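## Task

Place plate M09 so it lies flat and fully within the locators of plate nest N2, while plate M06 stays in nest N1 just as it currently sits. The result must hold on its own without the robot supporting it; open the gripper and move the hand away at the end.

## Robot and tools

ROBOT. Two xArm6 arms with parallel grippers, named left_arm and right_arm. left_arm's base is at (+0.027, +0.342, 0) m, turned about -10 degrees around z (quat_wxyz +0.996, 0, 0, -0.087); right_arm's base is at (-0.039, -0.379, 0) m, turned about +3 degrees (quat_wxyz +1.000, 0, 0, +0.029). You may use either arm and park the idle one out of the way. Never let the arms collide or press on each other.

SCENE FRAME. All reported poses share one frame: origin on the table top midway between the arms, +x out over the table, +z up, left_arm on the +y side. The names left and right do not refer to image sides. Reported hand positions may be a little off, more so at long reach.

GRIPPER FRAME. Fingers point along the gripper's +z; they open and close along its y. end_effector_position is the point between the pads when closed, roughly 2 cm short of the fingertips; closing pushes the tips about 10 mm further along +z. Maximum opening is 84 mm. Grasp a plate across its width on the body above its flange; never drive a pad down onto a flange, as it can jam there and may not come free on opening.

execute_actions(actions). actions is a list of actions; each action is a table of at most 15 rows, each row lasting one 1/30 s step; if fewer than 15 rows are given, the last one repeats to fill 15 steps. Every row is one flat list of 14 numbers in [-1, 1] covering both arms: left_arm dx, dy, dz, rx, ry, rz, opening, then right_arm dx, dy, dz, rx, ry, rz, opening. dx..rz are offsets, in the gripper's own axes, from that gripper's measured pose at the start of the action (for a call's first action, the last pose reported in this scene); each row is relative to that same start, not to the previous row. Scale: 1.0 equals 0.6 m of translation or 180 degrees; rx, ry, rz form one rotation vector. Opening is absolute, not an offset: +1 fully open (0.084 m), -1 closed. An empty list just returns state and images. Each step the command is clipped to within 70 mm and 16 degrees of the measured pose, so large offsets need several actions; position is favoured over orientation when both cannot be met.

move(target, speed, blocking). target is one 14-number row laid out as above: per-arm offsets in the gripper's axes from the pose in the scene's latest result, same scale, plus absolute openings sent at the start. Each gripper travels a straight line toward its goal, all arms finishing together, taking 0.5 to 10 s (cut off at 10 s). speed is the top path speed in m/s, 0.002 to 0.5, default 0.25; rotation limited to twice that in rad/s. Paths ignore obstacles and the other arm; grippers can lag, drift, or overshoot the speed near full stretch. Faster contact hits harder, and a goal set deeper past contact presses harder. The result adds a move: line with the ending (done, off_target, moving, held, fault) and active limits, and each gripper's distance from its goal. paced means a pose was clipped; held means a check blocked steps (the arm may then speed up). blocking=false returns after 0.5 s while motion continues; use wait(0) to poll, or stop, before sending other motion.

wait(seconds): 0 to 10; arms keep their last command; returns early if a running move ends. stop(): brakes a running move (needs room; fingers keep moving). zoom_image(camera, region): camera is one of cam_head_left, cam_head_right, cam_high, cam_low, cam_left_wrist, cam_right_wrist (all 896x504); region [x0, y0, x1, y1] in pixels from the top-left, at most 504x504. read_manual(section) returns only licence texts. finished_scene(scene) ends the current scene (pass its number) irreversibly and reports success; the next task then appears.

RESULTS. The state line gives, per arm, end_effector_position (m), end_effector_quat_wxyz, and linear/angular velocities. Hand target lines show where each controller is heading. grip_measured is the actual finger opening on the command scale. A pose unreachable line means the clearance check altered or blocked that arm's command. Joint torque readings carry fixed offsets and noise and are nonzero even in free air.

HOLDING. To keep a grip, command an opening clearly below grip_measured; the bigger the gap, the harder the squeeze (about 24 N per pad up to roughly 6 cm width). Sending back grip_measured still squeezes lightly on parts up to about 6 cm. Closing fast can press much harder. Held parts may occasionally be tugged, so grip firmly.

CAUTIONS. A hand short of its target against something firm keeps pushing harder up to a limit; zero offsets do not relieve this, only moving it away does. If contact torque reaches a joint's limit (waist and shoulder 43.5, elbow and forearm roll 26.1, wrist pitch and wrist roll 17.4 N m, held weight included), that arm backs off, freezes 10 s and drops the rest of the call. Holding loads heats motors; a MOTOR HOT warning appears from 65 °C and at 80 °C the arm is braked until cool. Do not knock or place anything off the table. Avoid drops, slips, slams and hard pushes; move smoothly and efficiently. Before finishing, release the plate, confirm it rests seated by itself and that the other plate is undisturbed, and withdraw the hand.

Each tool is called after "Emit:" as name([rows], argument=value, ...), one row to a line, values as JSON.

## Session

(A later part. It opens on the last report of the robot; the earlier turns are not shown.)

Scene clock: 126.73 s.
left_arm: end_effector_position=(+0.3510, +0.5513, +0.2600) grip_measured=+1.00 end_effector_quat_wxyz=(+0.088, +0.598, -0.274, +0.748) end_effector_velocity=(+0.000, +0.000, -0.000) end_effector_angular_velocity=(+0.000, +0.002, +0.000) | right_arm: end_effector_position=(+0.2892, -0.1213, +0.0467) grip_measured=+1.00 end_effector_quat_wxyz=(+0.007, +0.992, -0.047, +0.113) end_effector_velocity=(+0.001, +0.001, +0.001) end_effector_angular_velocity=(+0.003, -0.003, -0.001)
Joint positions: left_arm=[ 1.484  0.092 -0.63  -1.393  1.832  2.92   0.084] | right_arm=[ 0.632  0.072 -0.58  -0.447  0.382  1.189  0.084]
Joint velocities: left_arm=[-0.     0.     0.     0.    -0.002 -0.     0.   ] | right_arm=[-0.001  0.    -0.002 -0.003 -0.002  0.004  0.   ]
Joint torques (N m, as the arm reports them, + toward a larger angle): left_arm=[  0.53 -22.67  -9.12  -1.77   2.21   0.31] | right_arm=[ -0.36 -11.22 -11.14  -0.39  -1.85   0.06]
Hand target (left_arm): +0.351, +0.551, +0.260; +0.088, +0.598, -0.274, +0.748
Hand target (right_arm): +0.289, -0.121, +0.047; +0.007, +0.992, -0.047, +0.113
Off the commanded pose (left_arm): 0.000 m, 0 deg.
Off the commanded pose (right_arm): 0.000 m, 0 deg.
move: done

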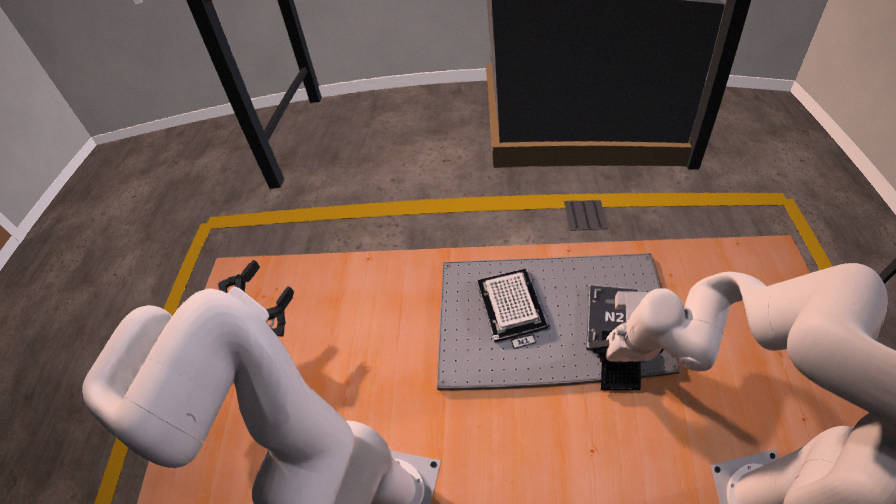

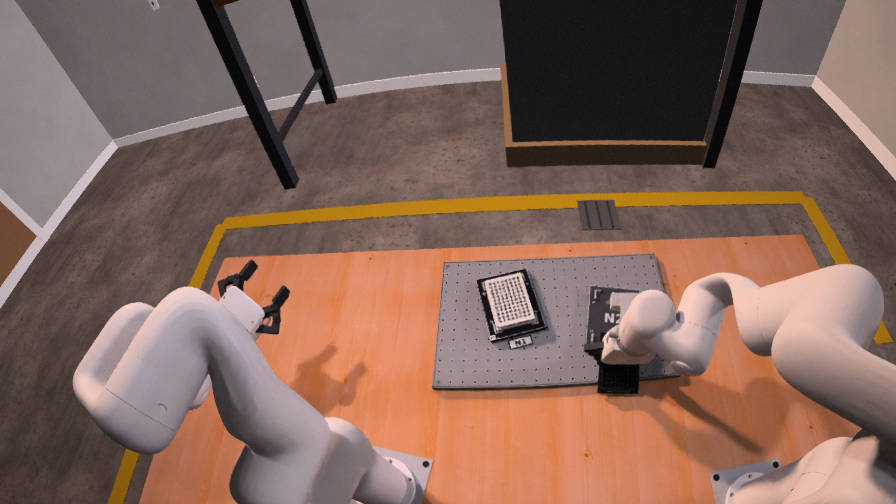

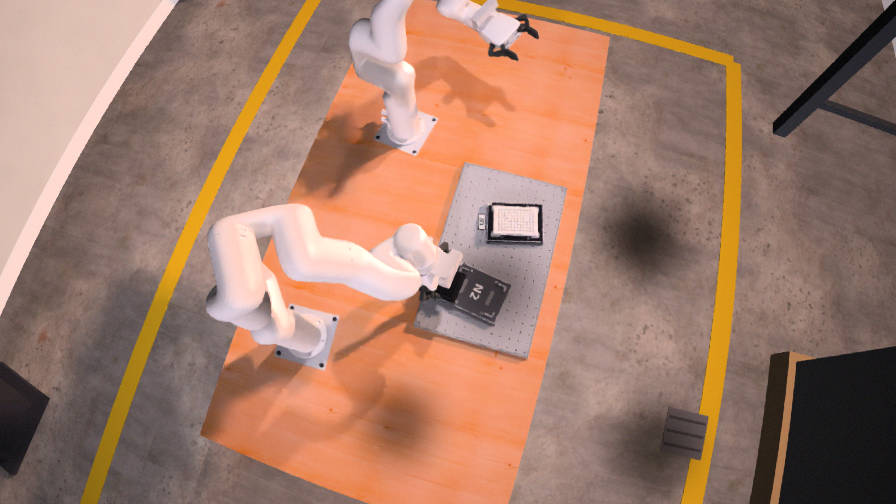

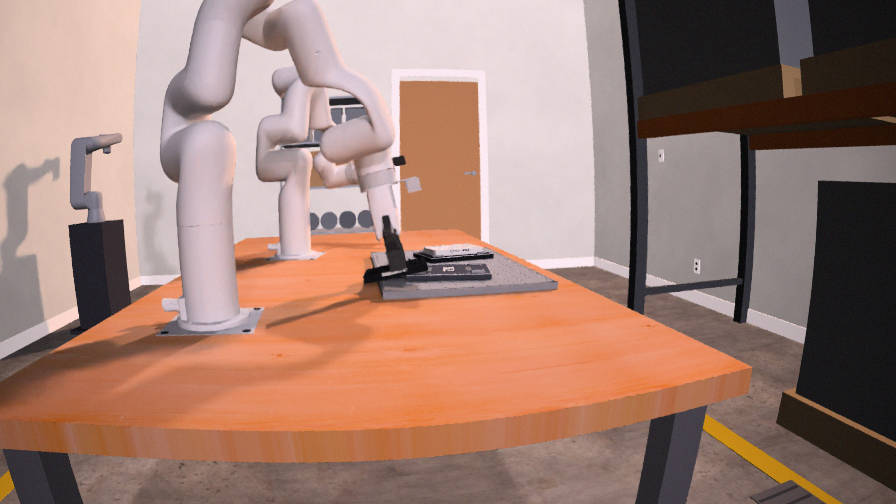

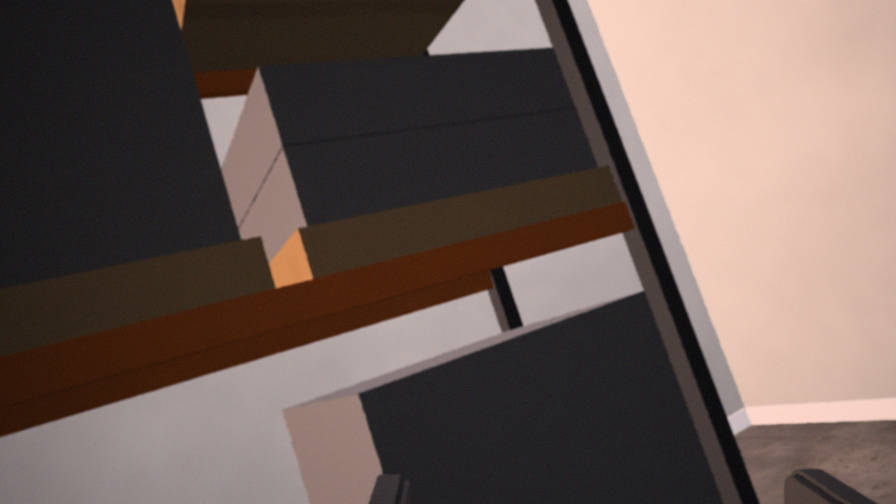

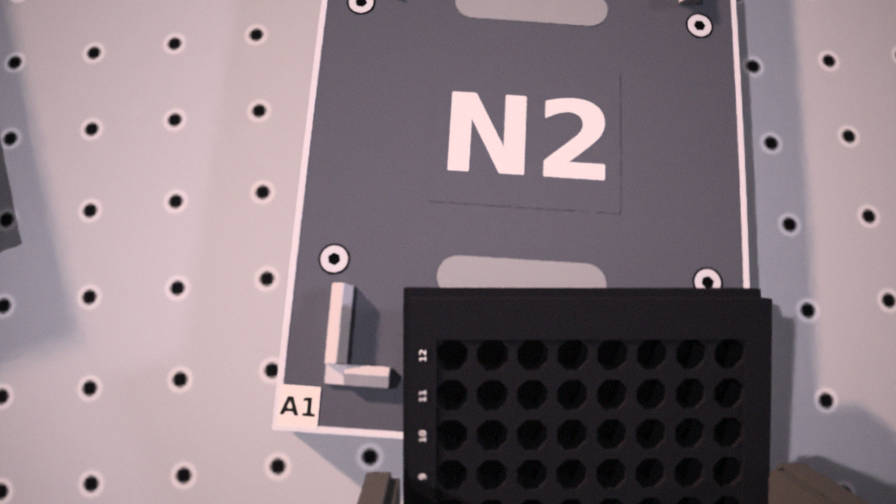

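Emit:
execute_actions([
  [[0,0,0,0,0,0,1,0,0,0,0,0,0,0.85]],
  [[0,0,0,0,0,0,1,0,0,0,0,0,0,0.6]],
  [[0,0,0,0,0,0,1,0,0,0,0,0,0,0.6]],
])

Emit:
move(target=[0,0,0,0,0,0,1,0,0,-0.08,0,0,0,0.6], speed=0.03)

Emit:
move(target=[0,0,0,0,0,0,1,0,0,0,0,-0.072,0.02,0.6], speed=0.05)

Emit:
zoom_image(camera="cam_low", region=[330,190,490,310])

Scene clock: 133.17 s.
left_arm: end_effector_position=(+0.3510, +0.5513, +0.2600) grip_measured=+1.00 end_effector_quat_wxyz=(+0.088, +0.598, -0.274, +0.748) end_effector_velocity=(-0.000, +0.000, +0.000) end_effector_angular_velocity=(+0.002, +0.000, +0.001) | right_arm: end_effector_position=(+0.2896, -0.1209, +0.0472) grip_measured=+0.85 end_effector_quat_wxyz=(+0.006, +0.992, -0.047, +0.114) end_effector_velocity=(-0.000, -0.000, -0.000) end_effector_angular_velocity=(-0.001, +0.001, -0.001)
Joint positions: left_arm=[ 1.484  0.092 -0.63  -1.393  1.832  2.92   0.084] | right_arm=[ 0.633  0.071 -0.581 -0.447  0.382  1.189  0.079]
Joint velocities: left_arm=[ 0.001 -0.    -0.001  0.001 -0.001  0.    -0.   ] | right_arm=[-0.     0.     0.001  0.     0.     0.001  0.   ]
Joint torques (N m, as the arm reports them, + toward a larger angle): left_arm=[  0.54 -22.53  -8.69  -1.72   2.24   0.07] | right_arm=[-0.95 -9.64 -9.61 -0.58 -1.55  0.14]
Hand target (left_arm): +0.351, +0.551, +0.260; +0.088, +0.598, -0.274, +0.748
Hand target (right_arm): +0.290, -0.121, +0.047; +0.006, +0.992, -0.047, +0.114
Off the commanded pose (left_arm): 0.000 m, 0 deg.
Off the commanded pose (right_arm): 0.000 m, 0 deg.

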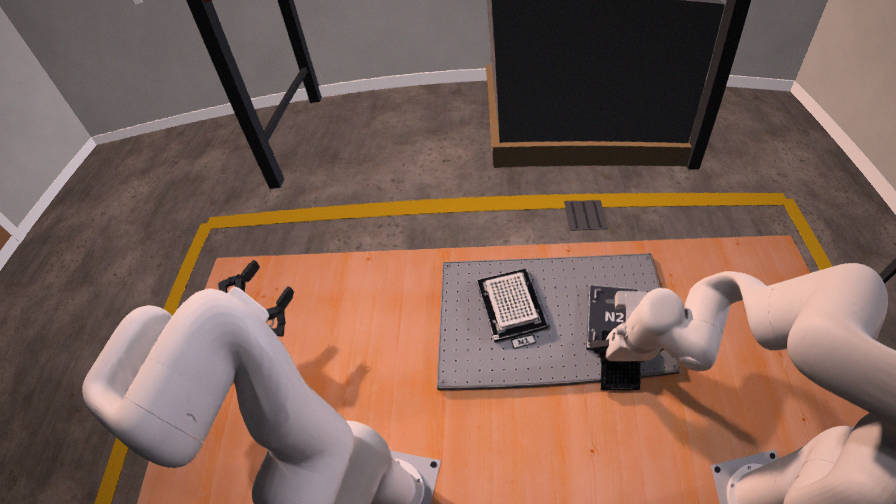

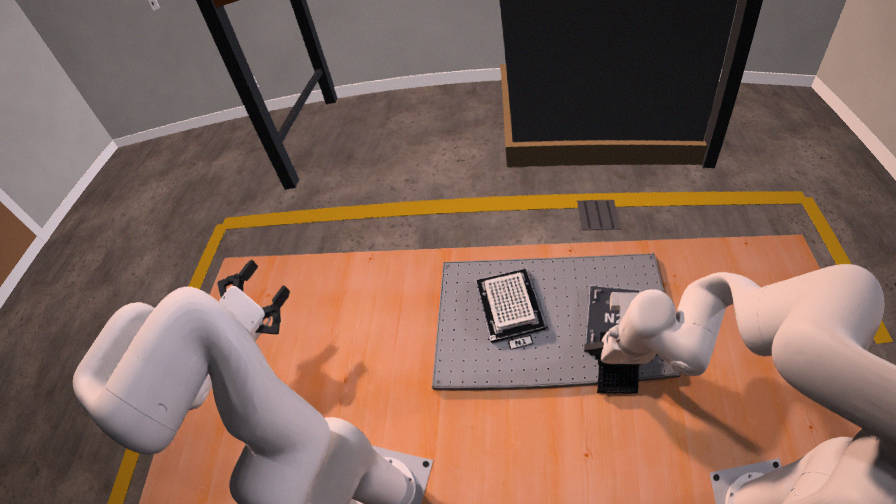

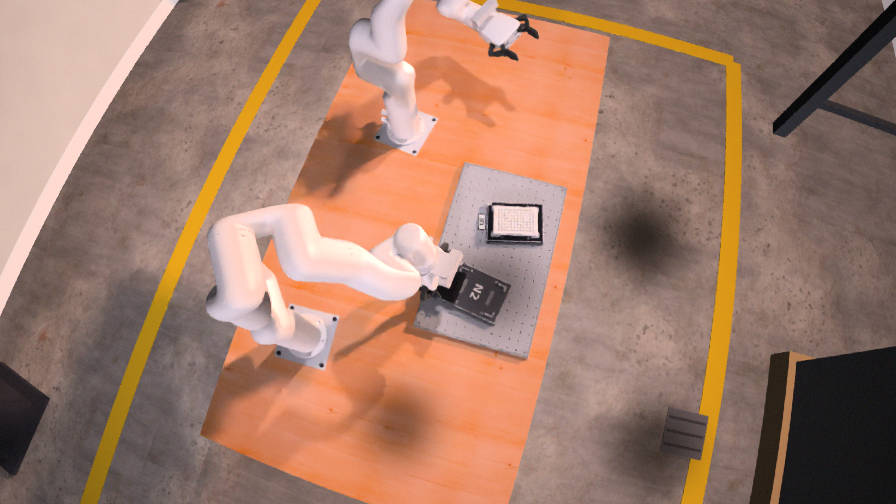

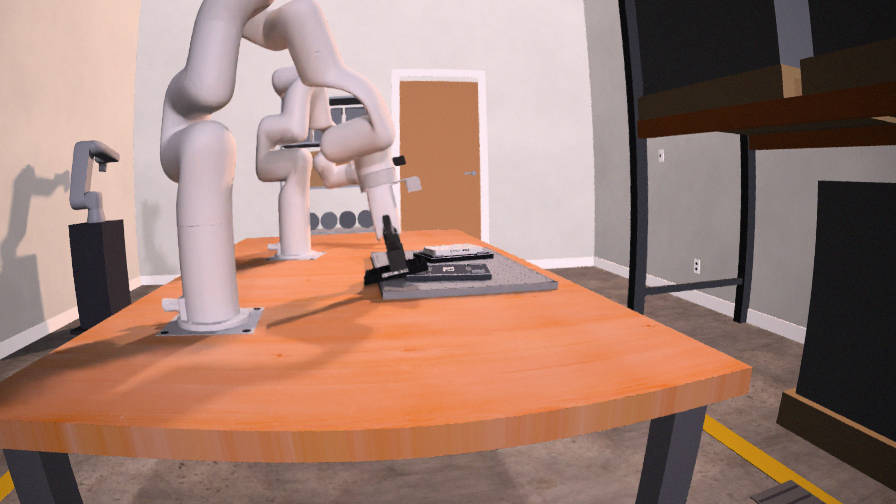

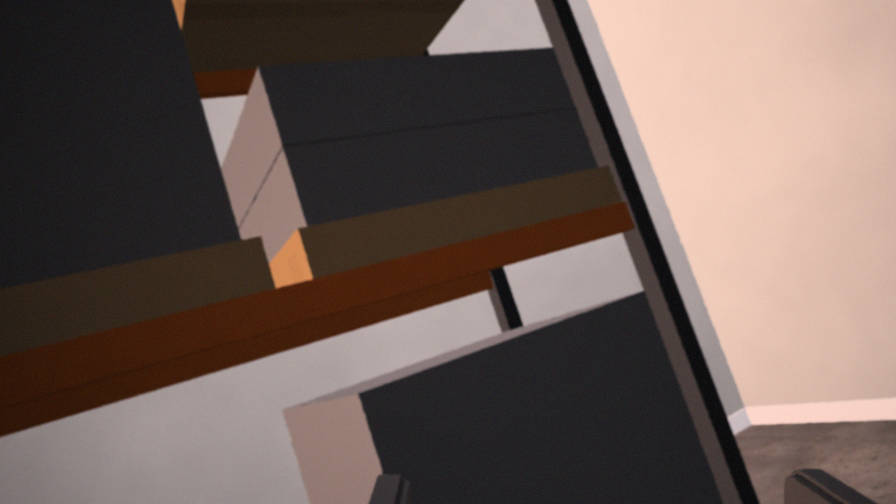

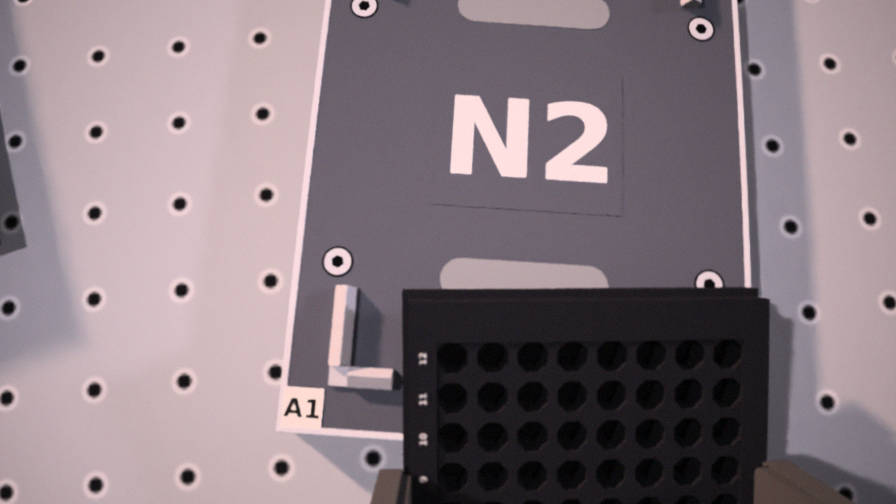

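Scene clock: 135.07 s.
left_arm: end_effector_position=(+0.3510, +0.5513, +0.2600) grip_measured=+1.00 end_effector_quat_wxyz=(+0.088, +0.598, -0.274, +0.748) end_effector_velocity=(+0.000, +0.000, +0.000) end_effector_angular_velocity=(+0.001, -0.001, -0.001) | right_arm: end_effector_position=(+0.2788, -0.1198, +0.0939) grip_measured=+0.59 end_effector_quat_wxyz=(+0.006, +0.992, -0.047, +0.114) end_effector_velocity=(-0.001, -0.001, -0.001) end_effector_angular_velocity=(-0.002, +0.003, -0.000)
Joint positions: left_arm=[ 1.484  0.092 -0.63  -1.393  1.832  2.92   0.084] | right_arm=[ 0.676 -0.088 -0.57  -0.34   0.528  1.111  0.069]
Joint velocities: left_arm=[-0.     0.001 -0.002  0.001  0.     0.001  0.   ] | right_arm=[ 0.     0.001  0.001  0.001  0.002 -0.    -0.   ]
Joint torques (N m, as the arm reports them, + toward a larger angle): left_arm=[  0.55 -23.08  -9.16  -1.4    1.94   0.18] | right_arm=[ -0.68 -10.83 -12.45  -0.9   -2.03   0.13]
Hand target (left_arm): +0.351, +0.551, +0.260; +0.088, +0.598, -0.274, +0.748
Hand target (right_arm): +0.279, -0.120, +0.094; +0.006, +0.992, -0.047, +0.114
Off the commanded pose (left_arm): 0.000 m, 0 deg.
Off the commanded pose (right_arm): 0.000 m, 0 deg.
move: done

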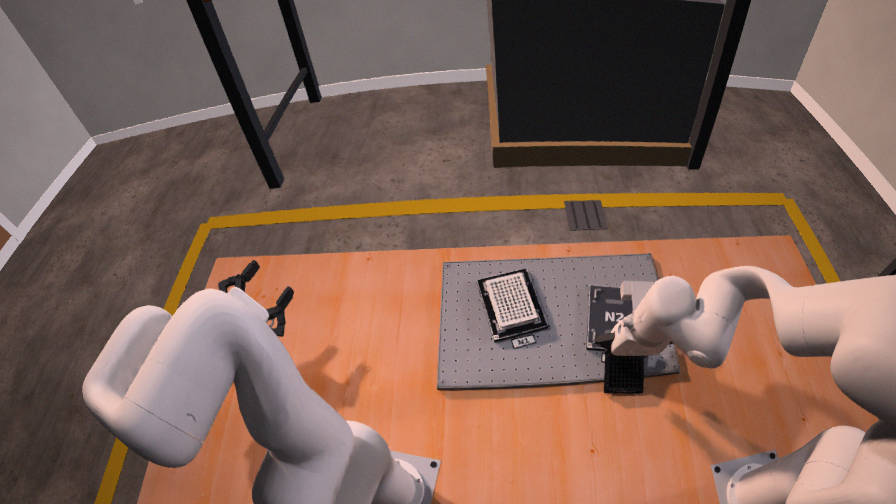

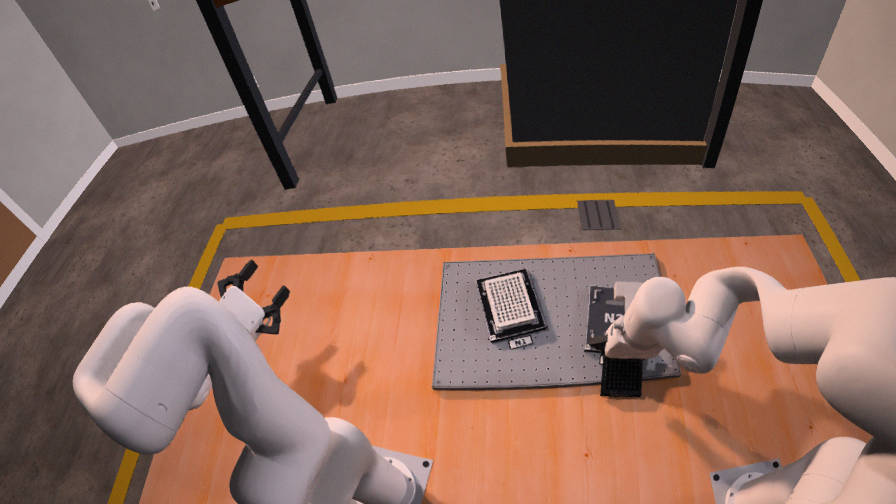

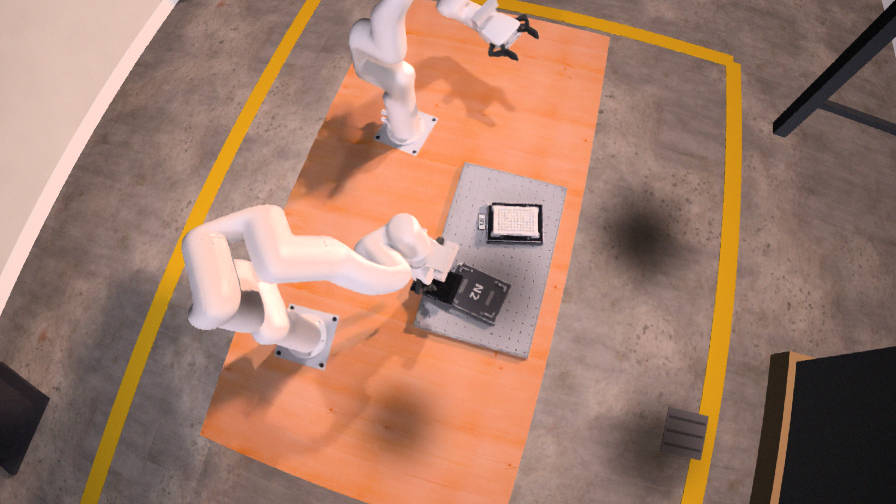

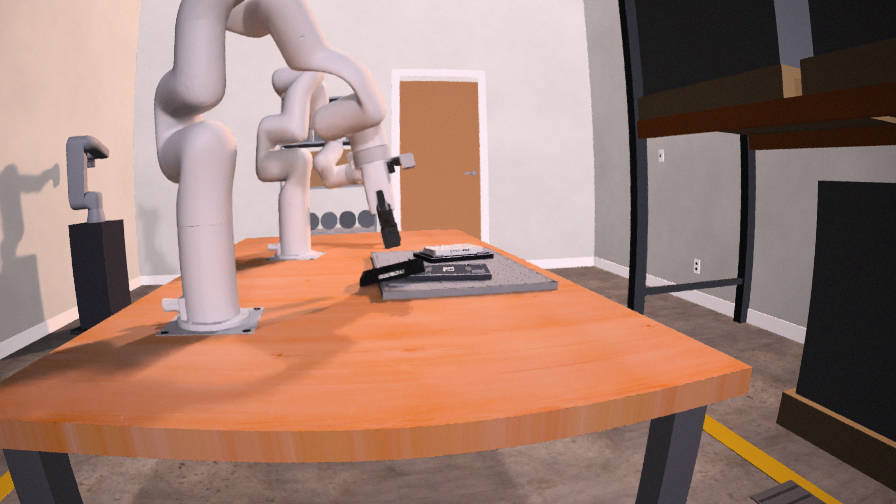

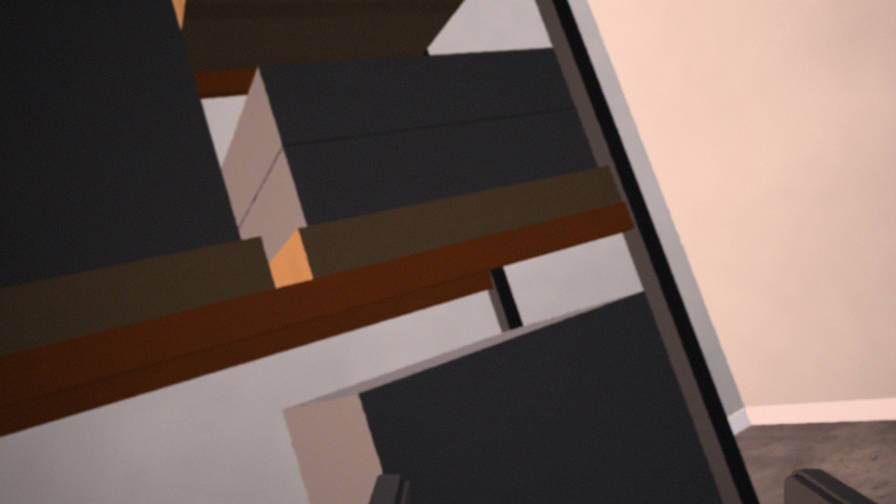

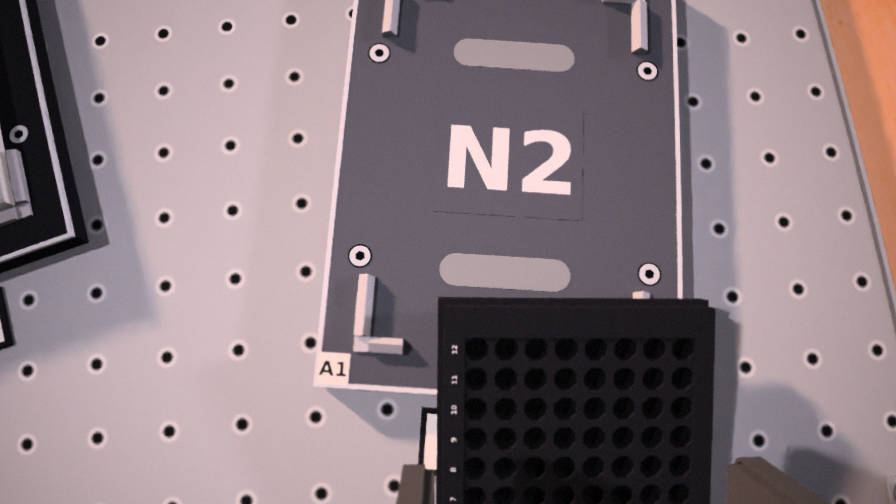

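Scene clock: 137.67 s.
left_arm: end_effector_position=(+0.3510, +0.5513, +0.2600) grip_measured=+1.00 end_effector_quat_wxyz=(+0.088, +0.598, -0.274, +0.748) end_effector_velocity=(-0.000, -0.000, -0.000) end_effector_angular_velocity=(+0.003, -0.001, -0.001) | right_arm: end_effector_position=(+0.2789, -0.1200, +0.0939) grip_measured=+0.59 end_effector_quat_wxyz=(-0.002, +0.997, -0.078, +0.002) end_effector_velocity=(-0.001, -0.000, -0.000) end_effector_angular_velocity=(-0.001, +0.006, +0.002)
Joint positions: left_arm=[ 1.484  0.092 -0.63  -1.393  1.832  2.92   0.084] | right_arm=[ 0.626 -0.015 -0.702  0.002  0.711  0.839  0.069]
Joint velocities: left_arm=[ 0.    -0.    -0.     0.001 -0.     0.003 -0.   ] | right_arm=[-0.     0.001 -0.001  0.004  0.005 -0.005 -0.   ]
Joint torques (N m, as the arm reports them, + toward a larger angle): left_arm=[  0.77 -22.6   -9.24  -1.76   1.92   0.29] | right_arm=[ -0.18 -12.1  -12.81  -0.84  -2.12  -0.04]
Hand target (left_arm): +0.351, +0.551, +0.260; +0.088, +0.598, -0.274, +0.748
Hand target (right_arm): +0.279, -0.120, +0.094; -0.002, +0.997, -0.079, +0.001
Off the commanded pose (left_arm): 0.000 m, 0 deg.
Off the commanded pose (right_arm): 0.000 m, 0 deg.
move: done

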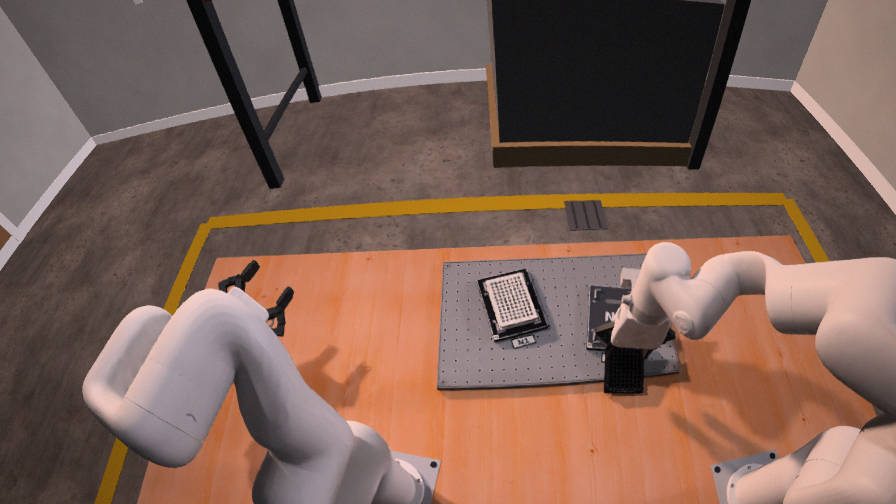

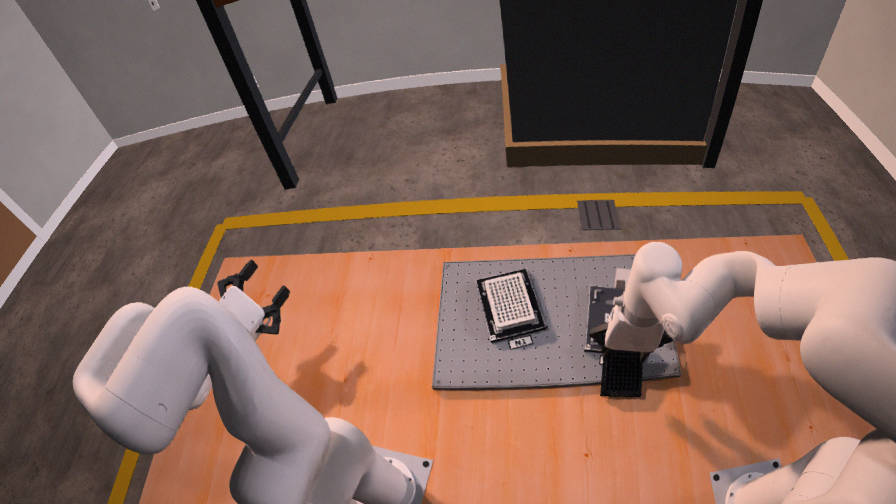

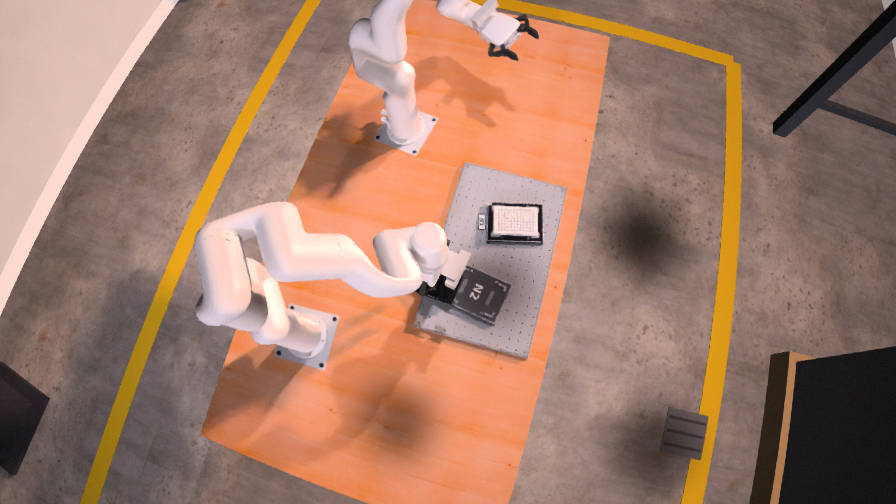

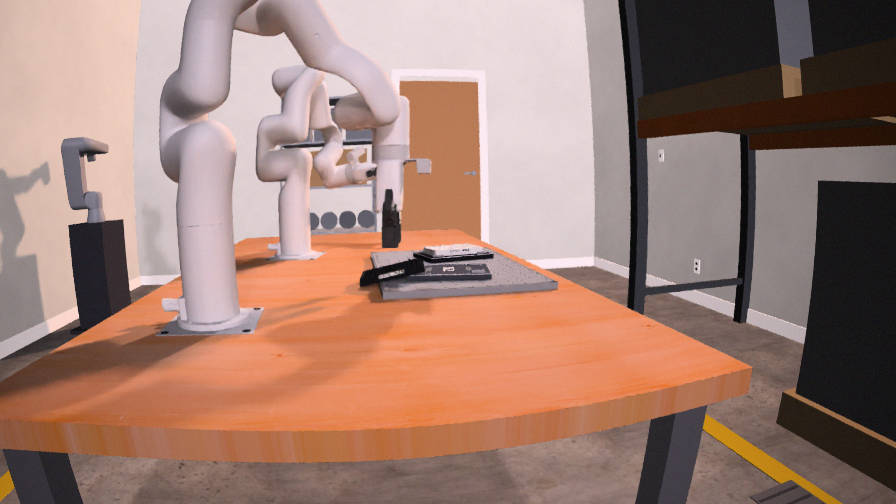

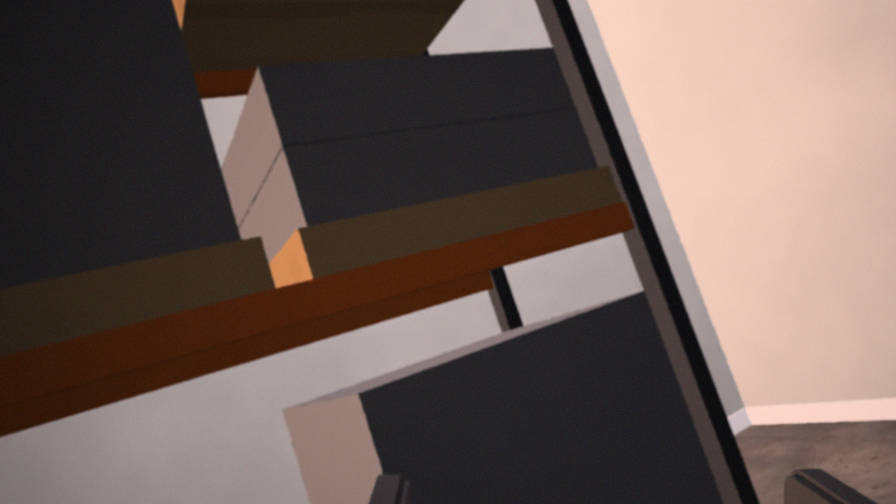

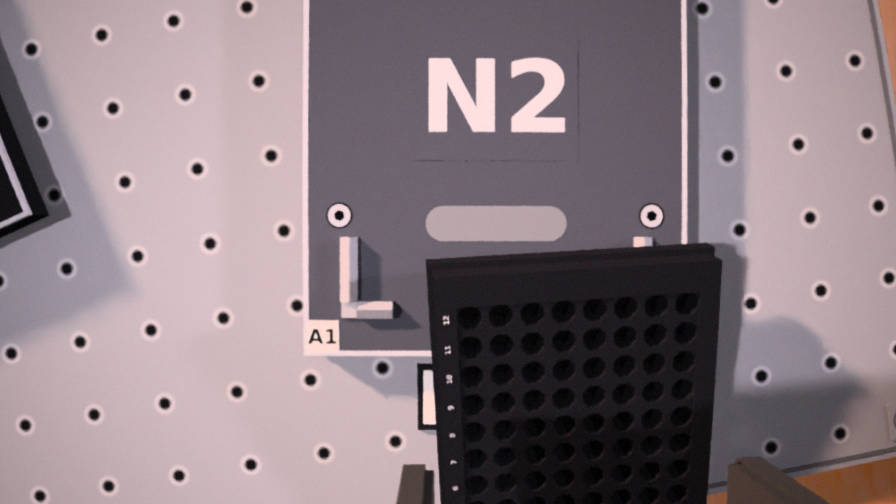

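Region (330, 190, 490, 310) of cam_low's 896x504 image, scaled by 3.150, with more detail than that image has; it fills the top 378 rows of this view, and the rest is white.

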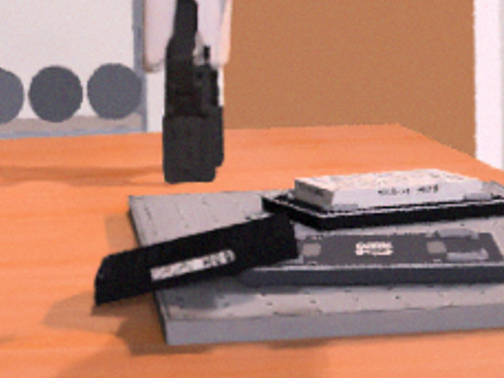

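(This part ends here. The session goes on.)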